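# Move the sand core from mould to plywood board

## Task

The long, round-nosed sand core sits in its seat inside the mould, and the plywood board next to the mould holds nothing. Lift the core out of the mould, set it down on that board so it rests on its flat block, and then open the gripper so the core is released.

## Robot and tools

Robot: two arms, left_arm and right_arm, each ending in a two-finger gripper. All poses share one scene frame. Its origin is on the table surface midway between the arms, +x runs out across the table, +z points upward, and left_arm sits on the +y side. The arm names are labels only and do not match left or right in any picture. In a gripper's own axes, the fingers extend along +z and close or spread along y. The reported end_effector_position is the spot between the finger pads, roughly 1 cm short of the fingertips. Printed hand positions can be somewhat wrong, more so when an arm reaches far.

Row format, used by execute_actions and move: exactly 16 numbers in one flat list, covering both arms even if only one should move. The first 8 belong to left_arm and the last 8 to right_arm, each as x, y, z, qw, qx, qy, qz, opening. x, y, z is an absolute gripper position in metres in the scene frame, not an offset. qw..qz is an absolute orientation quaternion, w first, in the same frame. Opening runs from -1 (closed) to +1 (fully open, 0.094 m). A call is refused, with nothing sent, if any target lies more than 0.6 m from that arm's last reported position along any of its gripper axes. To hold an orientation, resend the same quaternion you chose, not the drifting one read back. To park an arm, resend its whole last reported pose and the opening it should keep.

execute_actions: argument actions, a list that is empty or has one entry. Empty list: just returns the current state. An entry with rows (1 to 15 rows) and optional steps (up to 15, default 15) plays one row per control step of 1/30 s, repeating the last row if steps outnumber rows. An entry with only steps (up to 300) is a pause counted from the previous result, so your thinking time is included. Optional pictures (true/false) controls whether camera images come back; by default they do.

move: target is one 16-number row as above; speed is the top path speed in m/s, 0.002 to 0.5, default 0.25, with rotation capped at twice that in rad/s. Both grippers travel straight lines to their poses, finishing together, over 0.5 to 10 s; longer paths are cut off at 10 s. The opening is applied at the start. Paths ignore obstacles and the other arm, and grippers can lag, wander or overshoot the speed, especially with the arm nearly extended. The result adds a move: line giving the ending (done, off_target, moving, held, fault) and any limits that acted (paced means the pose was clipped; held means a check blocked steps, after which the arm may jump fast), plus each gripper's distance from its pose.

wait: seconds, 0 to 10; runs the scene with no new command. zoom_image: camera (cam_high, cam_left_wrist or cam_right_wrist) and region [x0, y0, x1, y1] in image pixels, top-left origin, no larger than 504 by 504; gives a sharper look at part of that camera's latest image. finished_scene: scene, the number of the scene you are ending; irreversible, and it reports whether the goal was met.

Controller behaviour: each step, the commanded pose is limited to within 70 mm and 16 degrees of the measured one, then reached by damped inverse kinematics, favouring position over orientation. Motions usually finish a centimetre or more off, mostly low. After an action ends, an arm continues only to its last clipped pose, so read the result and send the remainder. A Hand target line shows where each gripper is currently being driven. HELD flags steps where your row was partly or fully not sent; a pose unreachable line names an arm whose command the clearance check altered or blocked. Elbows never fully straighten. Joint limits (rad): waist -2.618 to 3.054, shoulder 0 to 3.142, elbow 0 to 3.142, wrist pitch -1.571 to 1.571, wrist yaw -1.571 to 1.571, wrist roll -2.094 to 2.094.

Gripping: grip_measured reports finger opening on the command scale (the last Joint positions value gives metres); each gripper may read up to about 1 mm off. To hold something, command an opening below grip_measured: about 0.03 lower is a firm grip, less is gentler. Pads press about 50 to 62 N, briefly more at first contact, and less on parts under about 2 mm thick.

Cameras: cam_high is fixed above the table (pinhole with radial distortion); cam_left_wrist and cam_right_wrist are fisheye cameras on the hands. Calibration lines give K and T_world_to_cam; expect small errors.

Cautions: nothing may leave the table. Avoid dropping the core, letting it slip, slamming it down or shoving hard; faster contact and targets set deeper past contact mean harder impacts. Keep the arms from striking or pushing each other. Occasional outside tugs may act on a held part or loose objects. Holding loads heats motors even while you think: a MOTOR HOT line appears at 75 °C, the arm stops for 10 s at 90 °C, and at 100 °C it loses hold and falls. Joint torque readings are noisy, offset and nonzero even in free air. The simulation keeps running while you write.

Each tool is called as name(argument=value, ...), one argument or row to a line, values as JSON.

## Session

execute_actions(
  actions=[],
)

Scene clock: 0.00 s of 4400.00 s.
left_arm: end_effector_position=(+0.1568, +0.4986, +0.1437) grip_measured=+1.000 end_effector_quat_wxyz=(+0.252, -0.631, +0.728, -0.093) | right_arm: end_effector_position=(+0.1332, -0.1090, +0.2544) grip_measured=+1.000 end_effector_quat_wxyz=(-0.201, +0.911, +0.001, +0.359)
Joint positions: left_arm=[ 1.24   1.004  0.848 -1.08   0.436 -0.187  0.094] | right_arm=[ 1.63   0.965  1.115 -1.158  0.674 -1.853  0.094]
Joint velocities: left_arm=[-0.012  0.012 -0.002  0.007 -0.022  0.081  0.   ] | right_arm=[ 0.002  0.012  0.007  0.022 -0.066  0.007  0.   ]
Joint torques (N m, as the arm reports them, + toward a larger angle): no reading
Hand target (left_arm): +0.158, +0.499, +0.147; +0.258, -0.627, +0.729, -0.092
Hand target (right_arm): +0.133, -0.112, +0.256; -0.200, +0.911, +0.000, +0.360
camera_calibration (this result's frames):
cam_left_wrist: T_world_to_cam=[[0.871169, -0.123185, 0.475279, -0.146044], [-0.380302, -0.781555, 0.494512, 0.389457], [0.31054, -0.611553, -0.727714, 0.452084], [0, 0, 0, 1]] pos_world=[0.13495, 0.562865, 0.205808]
cam_right_wrist: T_world_to_cam=[[-0.451002, 0.886328, 0.104972, 0.121255], [0.00809431, -0.113546, 0.9935, -0.264622], [0.892486, 0.44892, 0.0440353, 0.0344394], [0, 0, 0, 1]] pos_world=[0.0260917, -0.152979, 0.248657]

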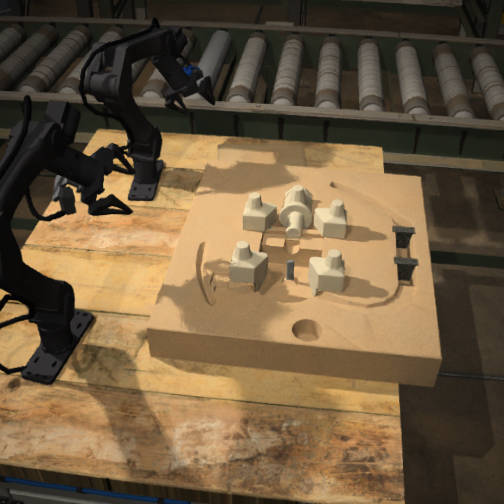

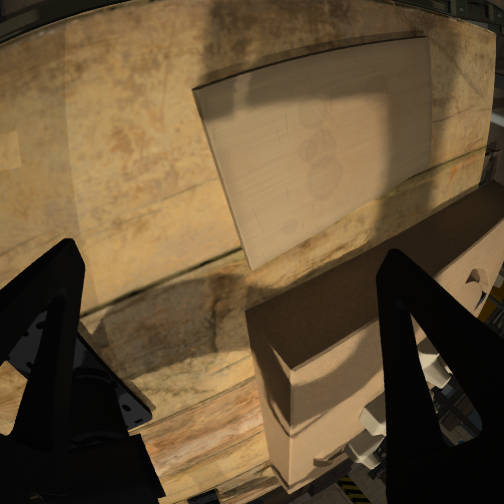

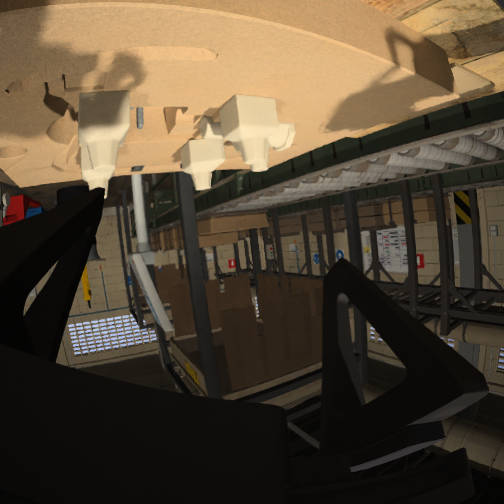

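move(
  target=[0.25,0.40,0.27,0.1,0.35,0.93,0.06,1,0.1332,-0.109,0.2544,-0.201,0.911,0.001,0.359,1],
)

move(
  target=[0.46,0.09,0.225,0.1,0.70,0.70,0.06,1,0.1332,-0.109,0.2544,-0.201,0.911,0.001,0.359,1],
  speed=0.2,
)

move(
  target=[0.46,0.088,0.178,0.08,0.70,0.70,0.08,1,0.1332,-0.109,0.2544,-0.201,0.911,0.001,0.359,1],
  speed=0.06,
)

Scene clock: 8.37 s of 4400.00 s.
left_arm: end_effector_position=(+0.2464, +0.4040, +0.2661) grip_measured=+1.000 end_effector_quat_wxyz=(+0.135, +0.338, +0.927, +0.095) | right_arm: end_effector_position=(+0.1332, -0.1087, +0.2546) grip_measured=+1.000 end_effector_quat_wxyz=(-0.202, +0.911, +0.001, +0.359)
Joint positions: left_arm=[ 0.339  1.245  1.557 -1.556  0.048  1.106  0.094] | right_arm=[ 1.63   0.965  1.115 -1.156  0.674 -1.853  0.094]
Joint velocities: left_arm=[ 0.012 -0.007  0.002 -0.007 -0.066  0.037  0.   ] | right_arm=[ 0.012 -0.017  0.002  0.007  0.037 -0.007  0.   ]
Joint torques (N m, as the arm reports them, + toward a larger angle): left_arm=[-0.88 -2.34  8.47  0.61  0.01  0.06] | right_arm=[-0.04 -0.84  6.75  1.24  0.28  0.01]
Hand target (left_arm): +0.247, +0.402, +0.270; +0.134, +0.347, +0.923, +0.095
Hand target (right_arm): +0.133, -0.109, +0.254; -0.201, +0.911, +0.001, +0.359
Off the commanded pose (left_arm): 0.007 m, 6 deg.
Off the commanded pose (right_arm): 0.000 m, 0 deg.
joint sent to its limit (left arm) — the command would take joint 4 (wrist pitch) past its lower limit, so that joint was sent only as far as its limit.
After step 90, 0.60 s passed at rest.
move: off_target (left_arm)
camera_calibration (this result's frames):
cam_left_wrist: T_world_to_cam=[[-0.55183, -0.796439, -0.24732, 0.520937], [-0.744887, 0.337366, 0.57561, -0.0947245], [-0.375001, 0.501865, -0.779426, 0.188308], [0, 0, 0, 1]] pos_world=[0.287525, 0.352346, 0.330135]
cam_right_wrist: T_world_to_cam=[[-0.451015, 0.886168, 0.106266, 0.120663], [0.0079758, -0.115057, 0.993327, -0.264866], [0.892481, 0.448853, 0.0448246, 0.0340843], [0, 0, 0, 1]] pos_world=[0.0261136, -0.152701, 0.248748]

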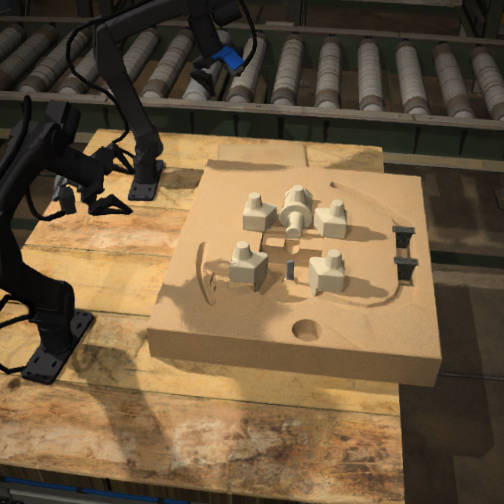

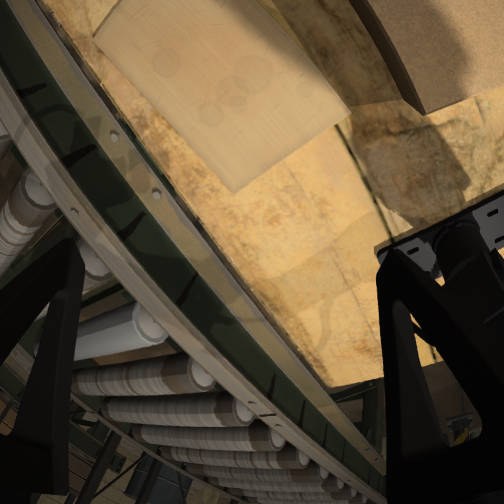

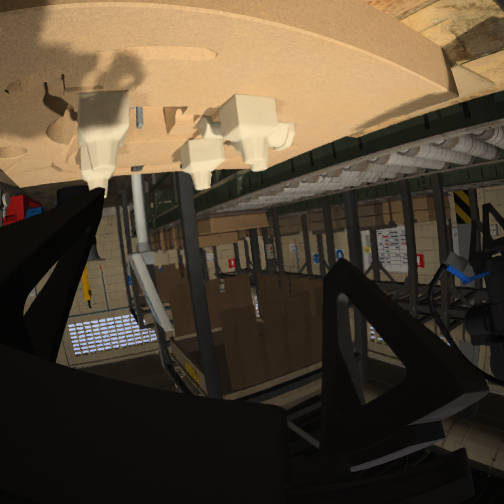

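Scene clock: 10.97 s of 4400.00 s.
left_arm: end_effector_position=(+0.4608, +0.0938, +0.2210) grip_measured=+1.000 end_effector_quat_wxyz=(+0.149, +0.693, +0.700, +0.082) | right_arm: end_effector_position=(+0.1332, -0.1085, +0.2548) grip_measured=+1.000 end_effector_quat_wxyz=(-0.203, +0.911, +0.000, +0.360)
Joint positions: left_arm=[-0.59   2.261  2.577 -1.554 -0.08   1.06   0.094] | right_arm=[ 1.63   0.965  1.115 -1.155  0.674 -1.853  0.094]
Joint velocities: left_arm=[-0.002  0.007  0.017 -0.051  0.11   0.066  0.   ] | right_arm=[-0.007 -0.012 -0.002 -0.007 -0.007  0.037  0.   ]
Joint torques (N m, as the arm reports them, + toward a larger angle): left_arm=[ -0.43 -14.04   8.5    0.6    0.03   0.05] | right_arm=[-0.01 -0.83  6.79  1.23  0.26  0.  ]
Hand target (left_arm): +0.457, +0.091, +0.227; +0.153, +0.698, +0.695, +0.080
Hand target (right_arm): +0.133, -0.109, +0.254; -0.201, +0.911, +0.001, +0.359
Off the commanded pose (left_arm): 0.006 m, 6 deg.
Off the commanded pose (right_arm): 0.001 m, 0 deg.
joint sent to its limit (left arm) — the command would take joint 4 (wrist pitch) past its lower limit, so that joint was sent only as far as its limit.
move: off_target (left_arm)
camera_calibration (this result's frames):
cam_left_wrist: T_world_to_cam=[[-0.947113, -0.09092, -0.307751, 0.510405], [-0.274814, 0.724988, 0.631561, -0.0697167], [0.165694, 0.682734, -0.711632, 0.10819], [0, 0, 0, 1]] pos_world=[0.446326, 0.0230847, 0.2781]
cam_right_wrist: T_world_to_cam=[[-0.451028, 0.886005, 0.10756, 0.12007], [0.00785732, -0.116568, 0.993152, -0.265108], [0.892475, 0.448784, 0.0456138, 0.0337291], [0, 0, 0, 1]] pos_world=[0.0261354, -0.152423, 0.248839]

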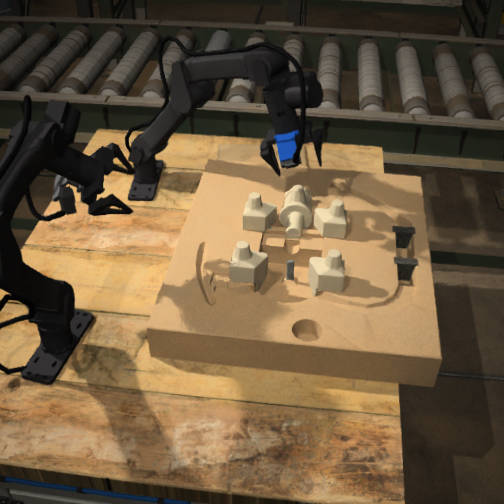

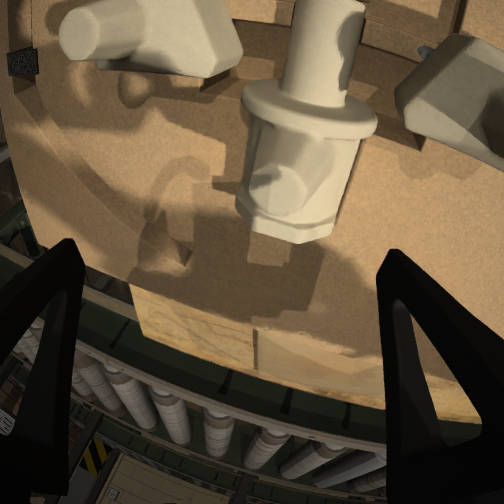

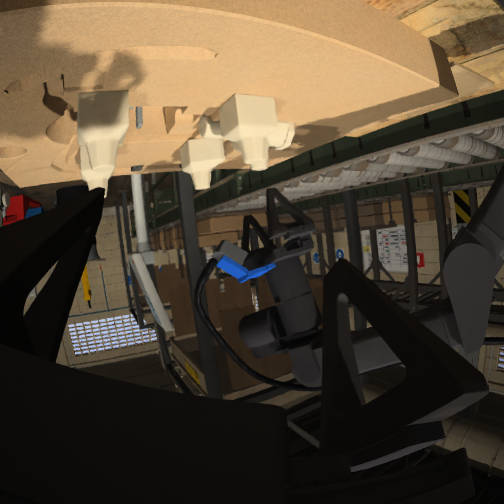

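Scene clock: 12.43 s of 4400.00 s.
left_arm: end_effector_position=(+0.4663, +0.0902, +0.1835) grip_measured=+1.000 end_effector_quat_wxyz=(+0.106, +0.700, +0.701, +0.086) | right_arm: end_effector_position=(+0.1333, -0.1083, +0.2549) grip_measured=+1.000 end_effector_quat_wxyz=(-0.203, +0.911, +0.000, +0.360)
Joint positions: left_arm=[-0.603  2.342  2.577 -1.556 -0.112  1.055  0.094] | right_arm=[ 1.63   0.965  1.115 -1.154  0.674 -1.853  0.094]
Joint velocities: left_arm=[-0.002  0.007  0.007 -0.007  0.007  0.066  0.   ] | right_arm=[-0.007  0.002 -0.012 -0.022  0.037 -0.037  0.   ]
Joint torques (N m, as the arm reports them, + toward a larger angle): left_arm=[ -0.76 -14.48   5.55   0.48  -0.1   -0.05] | right_arm=[-0.07 -0.89  6.75  1.21  0.27 -0.01]
Hand target (left_arm): +0.460, +0.088, +0.178; +0.091, +0.702, +0.701, +0.083
Hand target (right_arm): +0.133, -0.109, +0.254; -0.201, +0.911, +0.001, +0.359
Off the commanded pose (left_arm): 0.009 m, 3 deg.
Off the commanded pose (right_arm): 0.001 m, 0 deg.
joint sent to its limit (left arm) — the command would take joint 4 (wrist pitch) past its lower limit, so that joint was sent only as far as its limit.
move: off_target (left_arm)
camera_calibration (this result's frames):
cam_left_wrist: T_world_to_cam=[[-0.963128, -0.0730091, -0.258949, 0.500565], [-0.237888, 0.68068, 0.692881, -0.0664129], [0.125674, 0.728934, -0.67295, 0.0904779], [0, 0, 0, 1]] pos_world=[0.454939, 0.0157993, 0.236524]
cam_right_wrist: T_world_to_cam=[[-0.451037, 0.885882, 0.108531, 0.119625], [0.00776847, -0.117701, 0.993019, -0.26529], [0.892471, 0.448732, 0.0462057, 0.0334625], [0, 0, 0, 1]] pos_world=[0.0261518, -0.152214, 0.248908]

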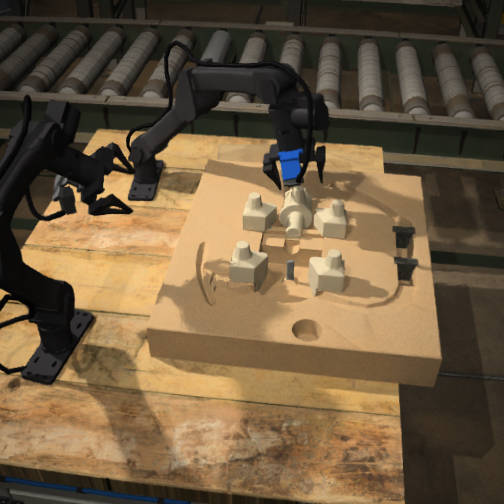

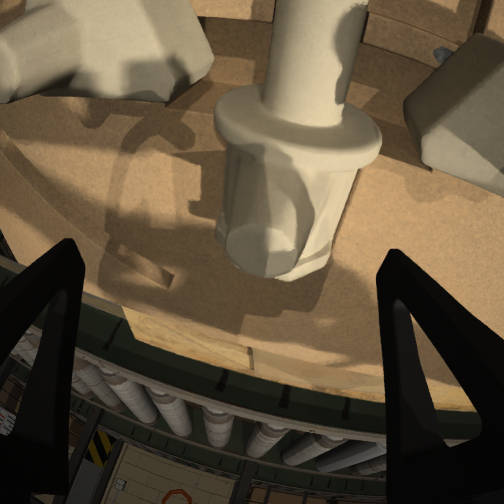

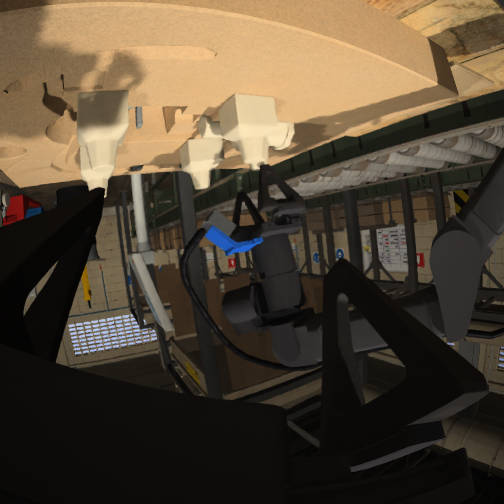

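move(
  target=[0.458,0.087,0.118,0.06,0.705,0.705,0.06,1,0.1332,-0.109,0.2544,-0.201,0.911,0.001,0.359,1],
  speed=0.04,
)

Scene clock: 16.37 s of 4400.00 s.
left_arm: end_effector_position=(+0.4591, +0.0909, +0.1135) grip_measured=+1.000 end_effector_quat_wxyz=(+0.050, +0.706, +0.703, +0.063) | right_arm: end_effector_position=(+0.1333, -0.1081, +0.2550) grip_measured=+1.000 end_effector_quat_wxyz=(-0.203, +0.911, +0.000, +0.360)
Joint positions: left_arm=[-0.603  2.342  2.307 -1.406 -0.095  1.053  0.094] | right_arm=[ 1.63   0.965  1.115 -1.153  0.674 -1.853  0.094]
Joint velocities: left_arm=[ 0.002 -0.012 -0.002 -0.007  0.007  0.037  0.   ] | right_arm=[-0.007 -0.002 -0.007  0.007 -0.022 -0.007  0.   ]
Joint torques (N m, as the arm reports them, + toward a larger angle): left_arm=[ -0.24 -16.93   5.19   0.5    0.04  -0.03] | right_arm=[-0.04 -0.91  6.8   1.21  0.26  0.  ]
Hand target (left_arm): +0.458, +0.087, +0.118; +0.060, +0.705, +0.705, +0.059
Hand target (right_arm): +0.133, -0.109, +0.254; -0.201, +0.911, +0.001, +0.359
Off the commanded pose (left_arm): 0.006 m, 1 deg.
Off the commanded pose (right_arm): 0.001 m, 0 deg.
move: done
camera_calibration (this result's frames):
cam_left_wrist: T_world_to_cam=[[-0.986396, -0.0618904, -0.152293, 0.473127], [-0.155777, 0.647816, 0.7457, -0.0608126], [0.052506, 0.759279, -0.648644, 0.0717879], [0, 0, 0, 1]] pos_world=[0.453448, 0.0141704, 0.163967]
cam_right_wrist: T_world_to_cam=[[-0.451044, 0.885799, 0.109178, 0.119328], [0.00770924, -0.118456, 0.992929, -0.26541], [0.892469, 0.448696, 0.0466002, 0.0332847], [0, 0, 0, 1]] pos_world=[0.0261627, -0.152075, 0.248954]

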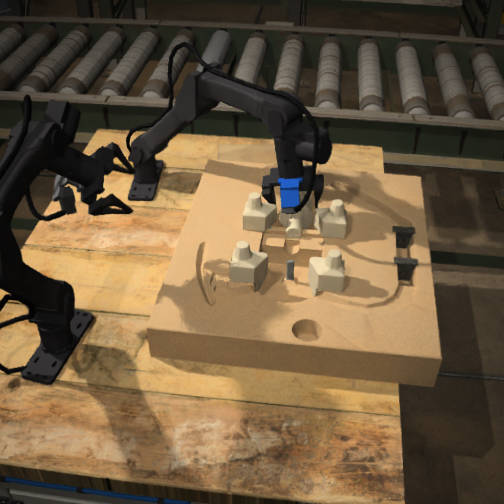

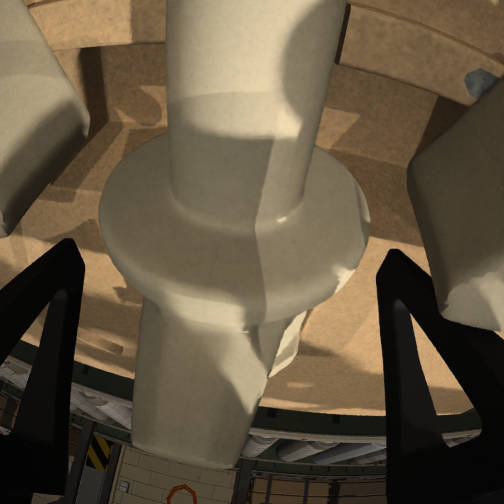

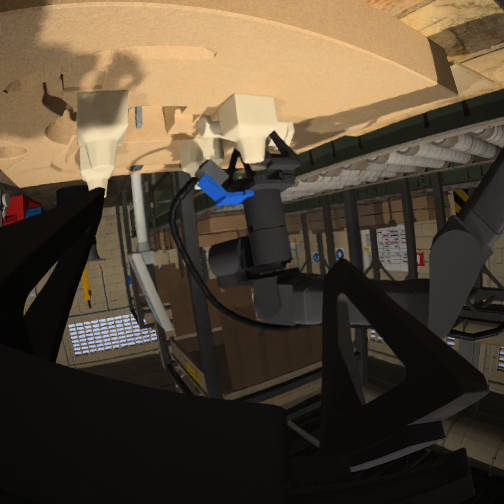

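Matches scene 1.

move(
  target=[0.458,0.087,0.118,0.06,0.705,0.705,0.06,0.08,0.1332,-0.109,0.2544,-0.201,0.911,0.001,0.359,1],
  speed=0.04,
)

Scene clock: 18.93 s of 4400.00 s.
left_arm: end_effector_position=(+0.4577, +0.0975, +0.1156) grip_measured=+0.082 end_effector_quat_wxyz=(+0.041, +0.704, +0.706, +0.070) | right_arm: end_effector_position=(+0.1333, -0.1080, +0.2551) grip_measured=+1.000 end_effector_quat_wxyz=(-0.204, +0.911, -0.000, +0.360)
Joint positions: left_arm=[-0.6    2.337  2.307 -1.424 -0.114  1.05   0.051] | right_arm=[ 1.63   0.965  1.115 -1.152  0.674 -1.853  0.094]
Joint velocities: left_arm=[-0.007 -0.007  0.012 -0.037  0.007  0.007  0.   ] | right_arm=[ 0.002  0.007 -0.007  0.081 -0.066 -0.022  0.   ]
Joint torques (N m, as the arm reports them, + toward a larger angle): left_arm=[ -0.58 -16.08   5.75   0.63   0.19  -0.02] | right_arm=[-0.08 -0.86  6.75  1.19  0.26  0.01]
Hand target (left_arm): +0.458, +0.087, +0.118; +0.059, +0.705, +0.704, +0.060
Hand target (right_arm): +0.133, -0.109, +0.254; -0.201, +0.911, +0.001, +0.359
Off the commanded pose (left_arm): 0.011 m, 2 deg.
Off the commanded pose (right_arm): 0.001 m, 0 deg.
move: off_target (left_arm)
camera_calibration (this result's frames):
cam_left_wrist: T_world_to_cam=[[-0.98605, -0.0675186, -0.152143, 0.472882], [-0.160407, 0.629545, 0.760225, -0.0646487], [0.0444518, 0.774024, -0.631593, 0.0684801], [0, 0, 0, 1]] pos_world=[0.452871, 0.0196224, 0.164345]
cam_right_wrist: T_world_to_cam=[[-0.45105, 0.885716, 0.109825, 0.119031], [0.00765002, -0.119212, 0.992839, -0.26553], [0.892466, 0.448661, 0.0469947, 0.0331068], [0, 0, 0, 1]] pos_world=[0.0261736, -0.151936, 0.249001]

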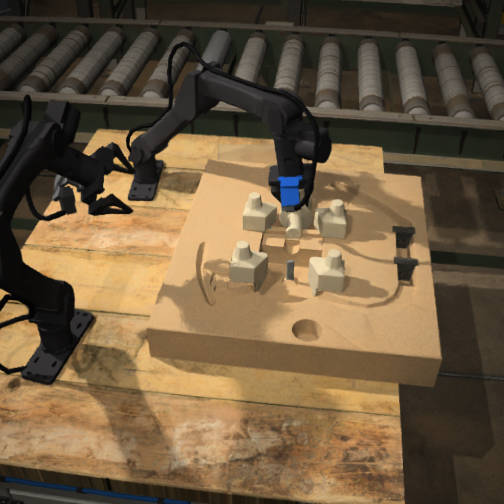

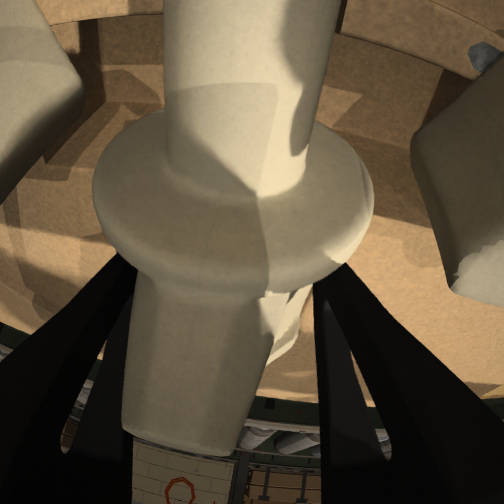

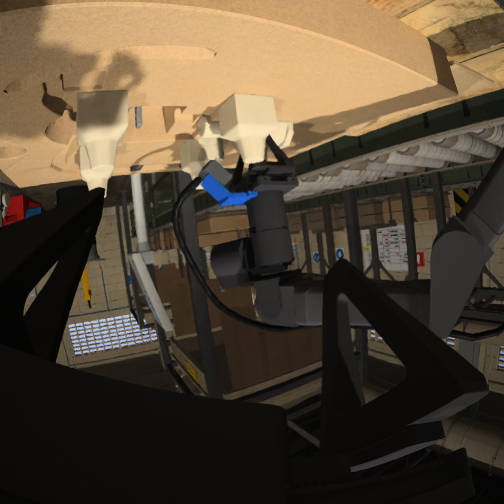

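move(
  target=[0.458,0.096,0.12,0.06,0.705,0.705,0.06,-0.1,0.1332,-0.109,0.2544,-0.201,0.911,0.001,0.359,1],
  speed=0.02,
)

Scene clock: 22.90 s of 4400.00 s.
left_arm: end_effector_position=(+0.4569, +0.0976, +0.1186) grip_measured=-0.042 end_effector_quat_wxyz=(+0.049, +0.709, +0.700, +0.063) | right_arm: end_effector_position=(+0.1333, -0.1079, +0.2551) grip_measured=+1.000 end_effector_quat_wxyz=(-0.204, +0.910, -0.000, +0.360)
Joint positions: left_arm=[-0.593  2.315  2.28  -1.406 -0.094  1.072  0.045] | right_arm=[ 1.63   0.965  1.115 -1.151  0.674 -1.853  0.094]
Joint velocities: left_arm=[ 0.002  0.007 -0.012 -0.051 -0.022 -0.037  0.   ] | right_arm=[-0.002  0.012  0.002 -0.022 -0.037 -0.037  0.   ]
Joint torques (N m, as the arm reports them, + toward a larger angle): left_arm=[  0.19 -16.37   4.74   0.6    0.04  -0.07] | right_arm=[-0.06 -0.88  6.79  1.2   0.25 -0.01]
Hand target (left_arm): +0.458, +0.096, +0.120; +0.059, +0.705, +0.705, +0.060
Hand target (right_arm): +0.133, -0.109, +0.254; -0.201, +0.911, +0.001, +0.359
Off the commanded pose (left_arm): 0.002 m, 1 deg.
Off the commanded pose (right_arm): 0.001 m, 0 deg.
move: done
camera_calibration (this result's frames):
cam_left_wrist: T_world_to_cam=[[-0.986911, -0.0534569, -0.152149, 0.471582], [-0.150221, 0.647891, 0.746773, -0.0719843], [0.0586559, 0.759855, -0.647441, 0.0671055], [0, 0, 0, 1]] pos_world=[0.450659, 0.0208568, 0.168954]
cam_right_wrist: T_world_to_cam=[[-0.451057, 0.885632, 0.110471, 0.118734], [0.00759081, -0.119967, 0.992749, -0.26565], [0.892463, 0.448625, 0.0473892, 0.0329289], [0, 0, 0, 1]] pos_world=[0.0261845, -0.151797, 0.249047]

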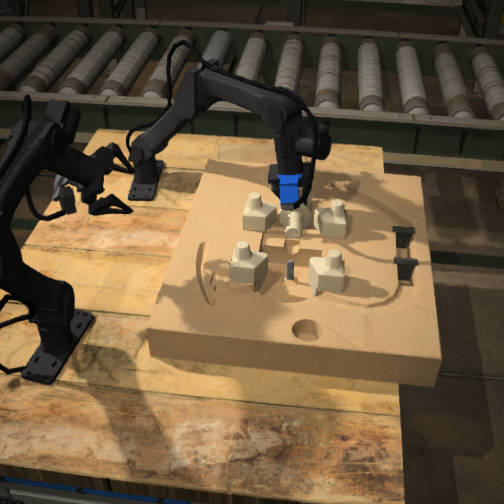

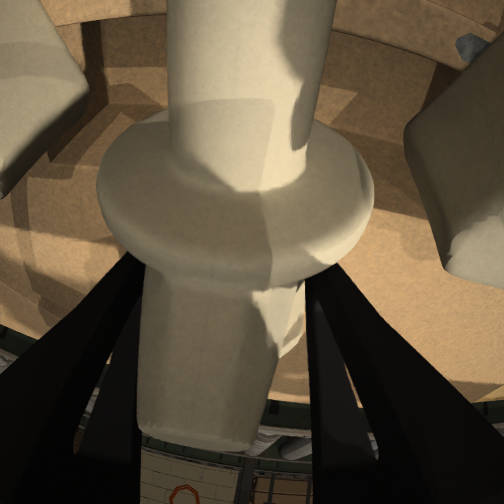

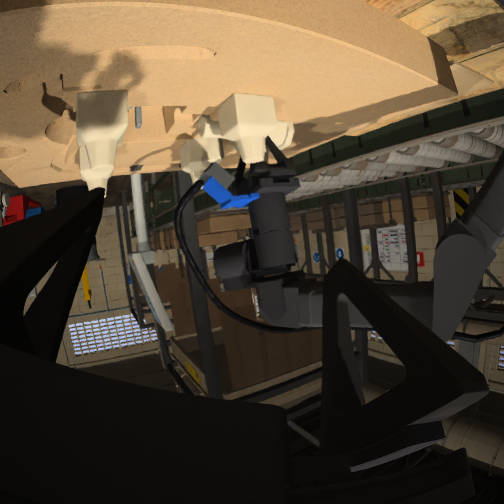

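move(
  target=[0.458,0.094,0.112,0.06,0.705,0.705,0.06,0.5,0.1332,-0.109,0.2544,-0.201,0.911,0.001,0.359,1],
  speed=0.02,
)

move(
  target=[0.458,0.094,0.112,0.06,0.705,0.705,0.06,-0.1,0.1332,-0.109,0.2544,-0.201,0.911,0.001,0.359,1],
  speed=0.02,
)

Scene clock: 29.00 s of 4400.00 s.
left_arm: end_effector_position=(+0.4585, +0.0967, +0.1077) grip_measured=+0.499 end_effector_quat_wxyz=(+0.049, +0.707, +0.703, +0.063) | right_arm: end_effector_position=(+0.1333, -0.1078, +0.2552) grip_measured=+1.000 end_effector_quat_wxyz=(-0.204, +0.910, -0.000, +0.360)
Joint positions: left_arm=[-0.593  2.315  2.236 -1.363 -0.094  1.066  0.07 ] | right_arm=[ 1.63   0.965  1.115 -1.151  0.674 -1.853  0.094]
Joint velocities: left_arm=[-0.002  0.002  0.002 -0.022 -0.051 -0.037  0.   ] | right_arm=[ 0.002 -0.002 -0.002  0.037  0.051 -0.007  0.   ]
Joint torques (N m, as the arm reports them, + toward a larger angle): left_arm=[ -0.1  -16.71   5.26   0.54   0.04  -0.05] | right_arm=[-0.07 -0.86  6.79  1.18  0.27  0.01]
Hand target (left_arm): +0.458, +0.094, +0.112; +0.059, +0.705, +0.705, +0.060
Hand target (right_arm): +0.133, -0.109, +0.254; -0.201, +0.911, +0.001, +0.359
Off the commanded pose (left_arm): 0.005 m, 1 deg.
Off the commanded pose (right_arm): 0.001 m, 0 deg.
After step 90, 2.23 s passed at rest.
move: done
camera_calibration (this result's frames):
cam_left_wrist: T_world_to_cam=[[-0.986709, -0.0591129, -0.151364, 0.471777], [-0.153291, 0.647681, 0.746332, -0.0615035], [0.0539175, 0.759615, -0.648134, 0.0629529], [0, 0, 0, 1]] pos_world=[0.452684, 0.0199027, 0.158114]
cam_right_wrist: T_world_to_cam=[[-0.45106, 0.88559, 0.110795, 0.118586], [0.0075612, -0.120344, 0.992703, -0.26571], [0.892462, 0.448607, 0.0475864, 0.03284], [0, 0, 0, 1]] pos_world=[0.0261899, -0.151727, 0.24907]

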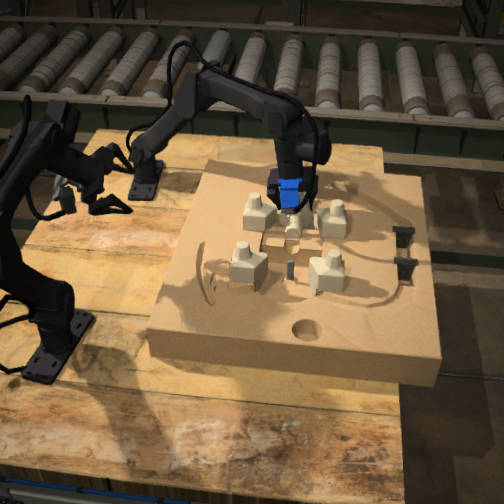

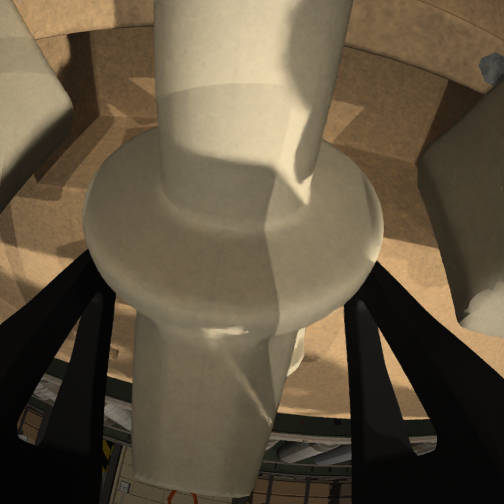

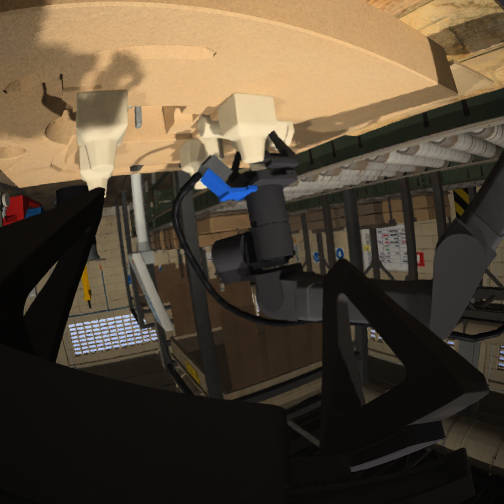

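Scene clock: 29.80 s of 4400.00 s.
left_arm: end_effector_position=(+0.4583, +0.0978, +0.1077) grip_measured=+0.194 end_effector_quat_wxyz=(+0.047, +0.713, +0.697, +0.064) | right_arm: end_effector_position=(+0.1333, -0.1077, +0.2552) grip_measured=+1.000 end_effector_quat_wxyz=(-0.204, +0.910, -0.000, +0.360)
Joint positions: left_arm=[-0.592  2.315  2.236 -1.366 -0.096  1.084  0.056] | right_arm=[ 1.63   0.965  1.115 -1.151  0.674 -1.853  0.094]
Joint velocities: left_arm=[-0.012  0.002 -0.022  0.022  0.081 -0.022 -0.   ] | right_arm=[ 0.002  0.002 -0.002  0.037 -0.007 -0.022  0.   ]
Joint torques (N m, as the arm reports them, + toward a larger angle): left_arm=[ -0.14 -16.62   5.46   0.55   0.05  -0.21] | right_arm=[-0.07 -0.81  6.77  1.18  0.27 -0.01]
Hand target (left_arm): +0.458, +0.094, +0.112; +0.059, +0.705, +0.704, +0.060
Hand target (right_arm): +0.133, -0.109, +0.254; -0.201, +0.911, +0.001, +0.359
Off the commanded pose (left_arm): 0.006 m, 2 deg.
Off the commanded pose (right_arm): 0.002 m, 0 deg.
move: done
camera_calibration (this result's frames):
cam_left_wrist: T_world_to_cam=[[-0.987767, -0.042132, -0.150137, 0.470411], [-0.141608, 0.645507, 0.750512, -0.0678358], [0.065294, 0.762592, -0.643577, 0.0560476], [0, 0, 0, 1]] pos_world=[0.45139, 0.0208664, 0.157609]
cam_right_wrist: T_world_to_cam=[[-0.451063, 0.885548, 0.111118, 0.118437], [0.0075316, -0.120722, 0.992658, -0.26577], [0.89246, 0.448589, 0.0477836, 0.032751], [0, 0, 0, 1]] pos_world=[0.0261954, -0.151658, 0.249093]

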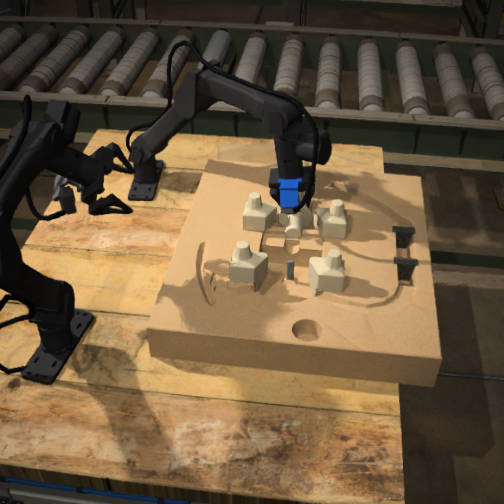

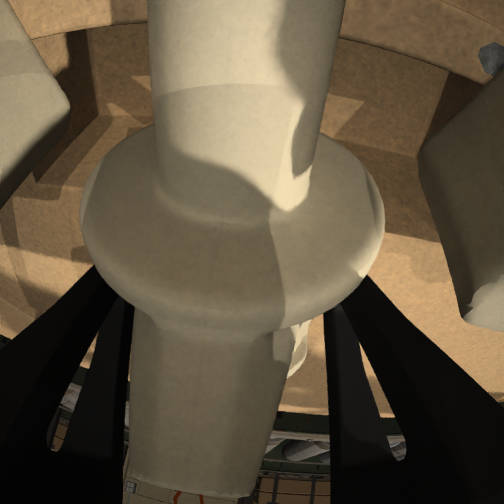

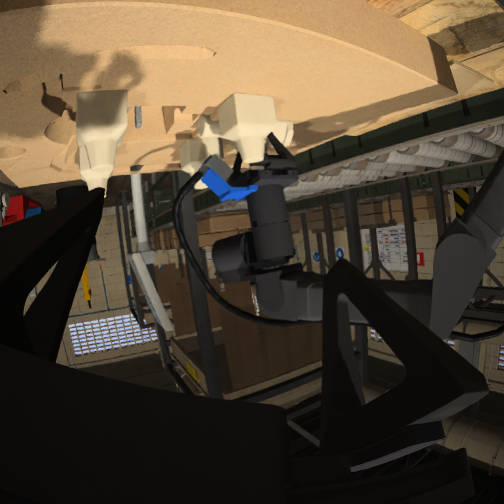

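Gripped at 0.19.

move(
  target=[0.458,0.096,0.20,0.06,0.705,0.705,0.06,0.16,0.1332,-0.109,0.2544,-0.201,0.911,0.001,0.359,1],
  speed=0.04,
)

move(
  target=[0.45,0.17,0.24,0.12,0.70,0.70,0.07,0.16,0.1332,-0.109,0.2544,-0.201,0.911,0.001,0.359,1],
  speed=0.07,
)

move(
  target=[0.305,0.49,0.19,0,0,1,0,0.16,0.1332,-0.109,0.2544,-0.201,0.911,0.001,0.359,1],
  speed=0.12,
)

zoom_image(
  camera="cam_high",
  region=[190, 70, 320, 180],
)

Scene clock: 36.23 s of 4400.00 s.
left_arm: end_effector_position=(+0.4549, +0.0973, +0.1627) grip_measured=+0.194 end_effector_quat_wxyz=(+0.067, +0.710, +0.698, +0.063) | right_arm: end_effector_position=(+0.1333, -0.1075, +0.2554) grip_measured=+1.000 end_effector_quat_wxyz=(-0.205, +0.910, -0.001, +0.360)
Joint positions: left_arm=[-0.592  2.342  2.507 -1.572 -0.084  1.078  0.056] | right_arm=[ 1.63   0.965  1.115 -1.149  0.674 -1.853  0.094]
Joint velocities: left_arm=[ 0.002 -0.007 -0.022  0.007 -0.11  -0.037 -0.001] | right_arm=[-0.002  0.002 -0.007 -0.051 -0.022 -0.037  0.   ]
Joint torques (N m, as the arm reports them, + toward a larger angle): left_arm=[  0.08 -19.55  10.23   0.46  -0.07  -0.03] | right_arm=[-0.02 -0.87  6.79  1.17  0.27  0.  ]
Hand target (left_arm): +0.457, +0.097, +0.199; +0.112, +0.702, +0.699, +0.076
Hand target (right_arm): +0.133, -0.109, +0.254; -0.201, +0.911, +0.001, +0.359
Off the commanded pose (left_arm): 0.037 m, 1 deg.
Off the commanded pose (right_arm): 0.002 m, 1 deg.
joint sent to its limit (left arm) — the command would take joint 4 (wrist pitch) past its lower limit, so that joint was sent only as far as its limit.
After step 90, 0.83 s passed at rest.
move: off_target (left_arm)
camera_calibration (this result's frames):
cam_left_wrist: T_world_to_cam=[[-0.983225, -0.0515768, -0.17495, 0.478154], [-0.164297, 0.666999, 0.726718, -0.0971647], [0.0792095, 0.743271, -0.664284, 0.0910207], [0, 0, 0, 1]] pos_world=[0.446959, 0.0218173, 0.214728]
cam_right_wrist: T_world_to_cam=[[-0.451073, 0.88542, 0.112088, 0.117991], [0.00744279, -0.121854, 0.99252, -0.265949], [0.892456, 0.448534, 0.0483752, 0.032484], [0, 0, 0, 1]] pos_world=[0.0262117, -0.151449, 0.249163]

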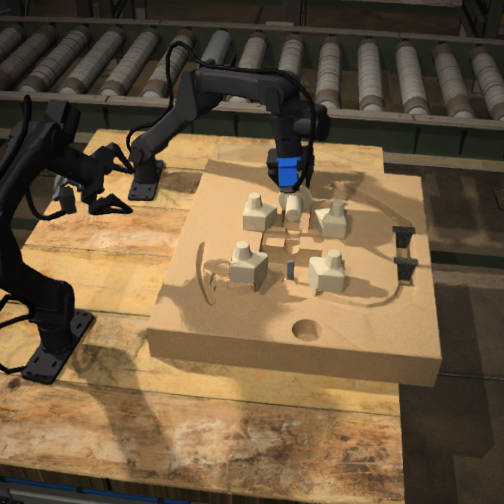

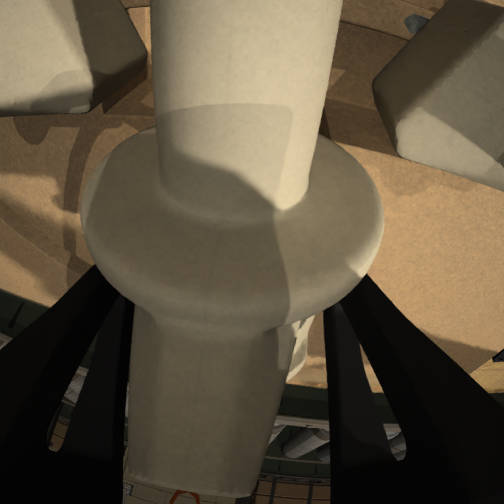

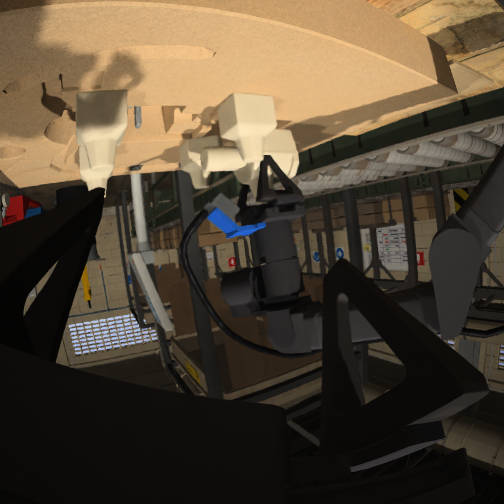

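Scene clock: 38.13 s of 4400.00 s.
left_arm: end_effector_position=(+0.4550, +0.1655, +0.2177) grip_measured=+0.194 end_effector_quat_wxyz=(+0.107, +0.702, +0.701, +0.067) | right_arm: end_effector_position=(+0.1333, -0.1074, +0.2554) grip_measured=+1.000 end_effector_quat_wxyz=(-0.205, +0.910, -0.001, +0.360)
Joint positions: left_arm=[-0.439  2.153  2.404 -1.572 -0.035  1.212  0.056] | right_arm=[ 1.63   0.965  1.115 -1.149  0.674 -1.853  0.094]
Joint velocities: left_arm=[ 0.002 -0.002 -0.017 -0.051  0.051  0.007 -0.   ] | right_arm=[-0.002 -0.002 -0.017 -0.051  0.051  0.066  0.   ]
Joint torques (N m, as the arm reports them, + toward a larger angle): left_arm=[  0.66 -17.4    6.22   0.6    0.04   0.08] | right_arm=[ 0.   -0.86  6.78  1.17  0.27  0.  ]
Hand target (left_arm): +0.450, +0.170, +0.238; +0.129, +0.699, +0.699, +0.074
Hand target (right_arm): +0.133, -0.109, +0.254; -0.201, +0.911, +0.001, +0.359
Off the commanded pose (left_arm): 0.023 m, 2 deg.
Off the commanded pose (right_arm): 0.002 m, 1 deg.
joint sent to its limit (left arm) — the command would take joint 4 (wrist pitch) past its lower limit, so that joint was sent only as far as its limit.
move: off_target (left_arm)
camera_calibration (this result's frames):
cam_left_wrist: T_world_to_cam=[[-0.969759, -0.0731146, -0.232857, 0.501456], [-0.215967, 0.701501, 0.679157, -0.154442], [0.113693, 0.708908, -0.696077, 0.0737453], [0, 0, 0, 1]] pos_world=[0.444552, 0.0927262, 0.27299]
cam_right_wrist: T_world_to_cam=[[-0.45108, 0.885335, 0.112734, 0.117694], [0.0073836, -0.122609, 0.992428, -0.266069], [0.892453, 0.448497, 0.0487696, 0.0323059], [0, 0, 0, 1]] pos_world=[0.0262226, -0.15131, 0.24921]

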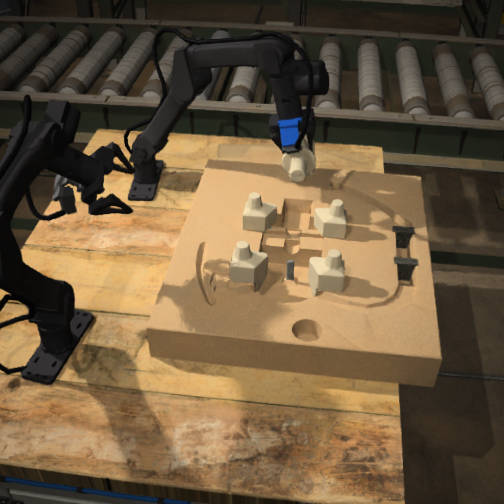

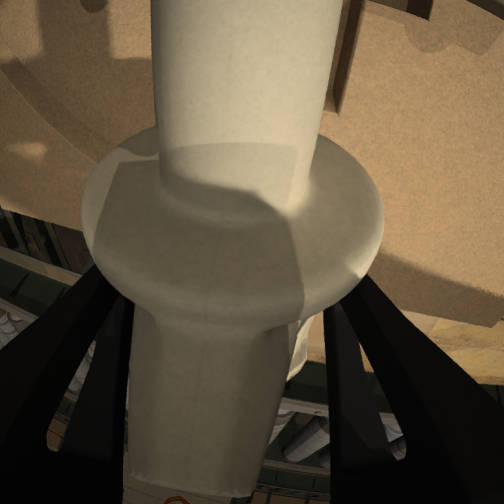

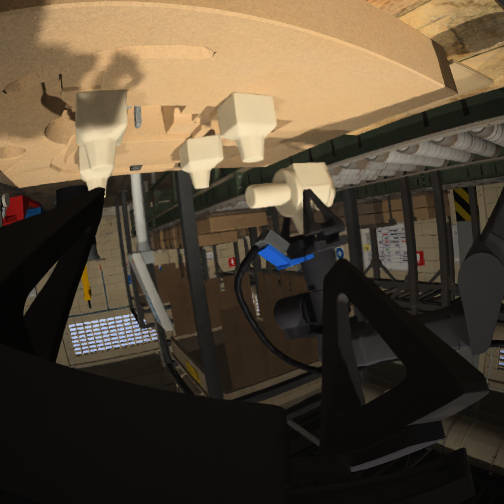

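Scene clock: 45.07 s of 4400.00 s.
left_arm: end_effector_position=(+0.3067, +0.4863, +0.1744) grip_measured=+0.195 end_effector_quat_wxyz=(-0.014, +0.008, +1.000, -0.009) | right_arm: end_effector_position=(+0.1333, -0.1072, +0.2556) grip_measured=+1.000 end_effector_quat_wxyz=(-0.206, +0.910, -0.001, +0.360)
Joint positions: left_arm=[ 0.472  1.807  1.756 -1.552  0.     0.563  0.056] | right_arm=[ 1.63   0.965  1.115 -1.148  0.674 -1.853  0.094]
Joint velocities: left_arm=[ 0.007 -0.007 -0.007 -0.051 -0.022  0.007  0.   ] | right_arm=[ 0.007 -0.002 -0.017  0.051 -0.051 -0.037  0.   ]
Joint torques (N m, as the arm reports them, + toward a larger angle): left_arm=[  0.61 -11.17  10.09   0.     0.06  -0.03] | right_arm=[-0.09 -0.89  6.82  1.16  0.27  0.01]
Hand target (left_arm): +0.307, +0.488, +0.189; +0.003, +0.000, +1.000, -0.003
Hand target (right_arm): +0.133, -0.109, +0.254; -0.201, +0.911, +0.001, +0.359
Off the commanded pose (left_arm): 0.016 m, 2 deg.
Off the commanded pose (right_arm): 0.002 m, 1 deg.
joint sent to its limit (left arm) — the command would take joint 4 (wrist pitch) past its lower limit, so that joint was sent only as far as its limit.
move: off_target (left_arm)
camera_calibration (this result's frames):
cam_left_wrist: T_world_to_cam=[[0.0514751, -0.998414, 0.0228135, 0.46318], [-0.640429, -0.0154731, 0.767862, 0.0812068], [-0.766291, -0.0541362, -0.640209, 0.464298], [0, 0, 0, 1]] pos_world=[0.383952, 0.488837, 0.224325]
cam_right_wrist: T_world_to_cam=[[-0.45109, 0.885206, 0.113704, 0.117248], [0.00729481, -0.123741, 0.992288, -0.266247], [0.892449, 0.448441, 0.0493611, 0.0320387], [0, 0, 0, 1]] pos_world=[0.0262389, -0.151102, 0.24928]

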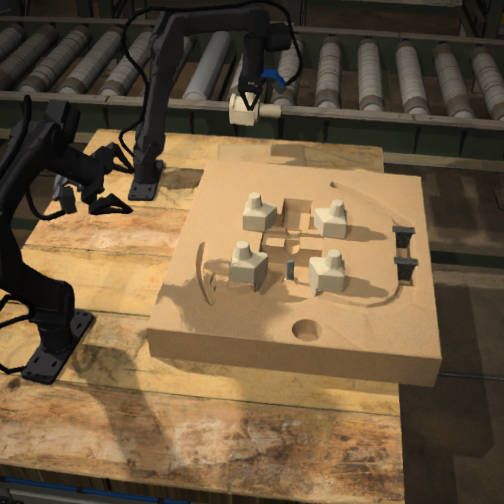

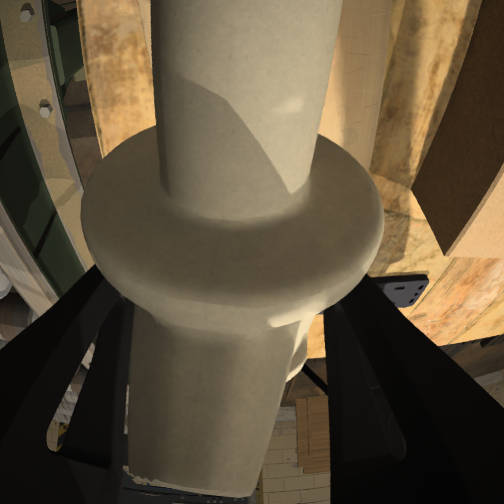

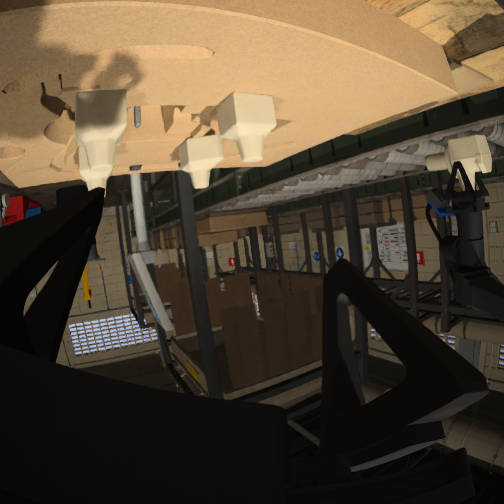

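Region (190, 70, 320, 180) of cam_high's 504x504 image, scaled by 3.877, with more detail than that image has; it fills the top 426 rows of this view, and the rest is white.

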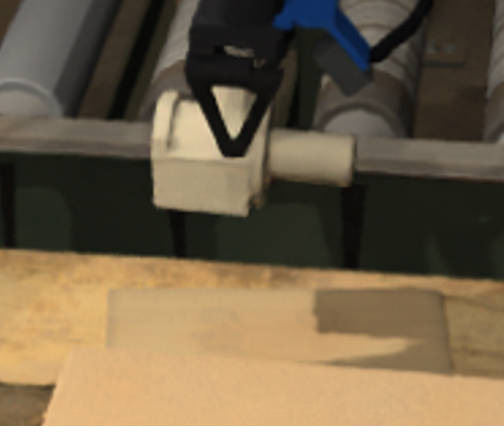

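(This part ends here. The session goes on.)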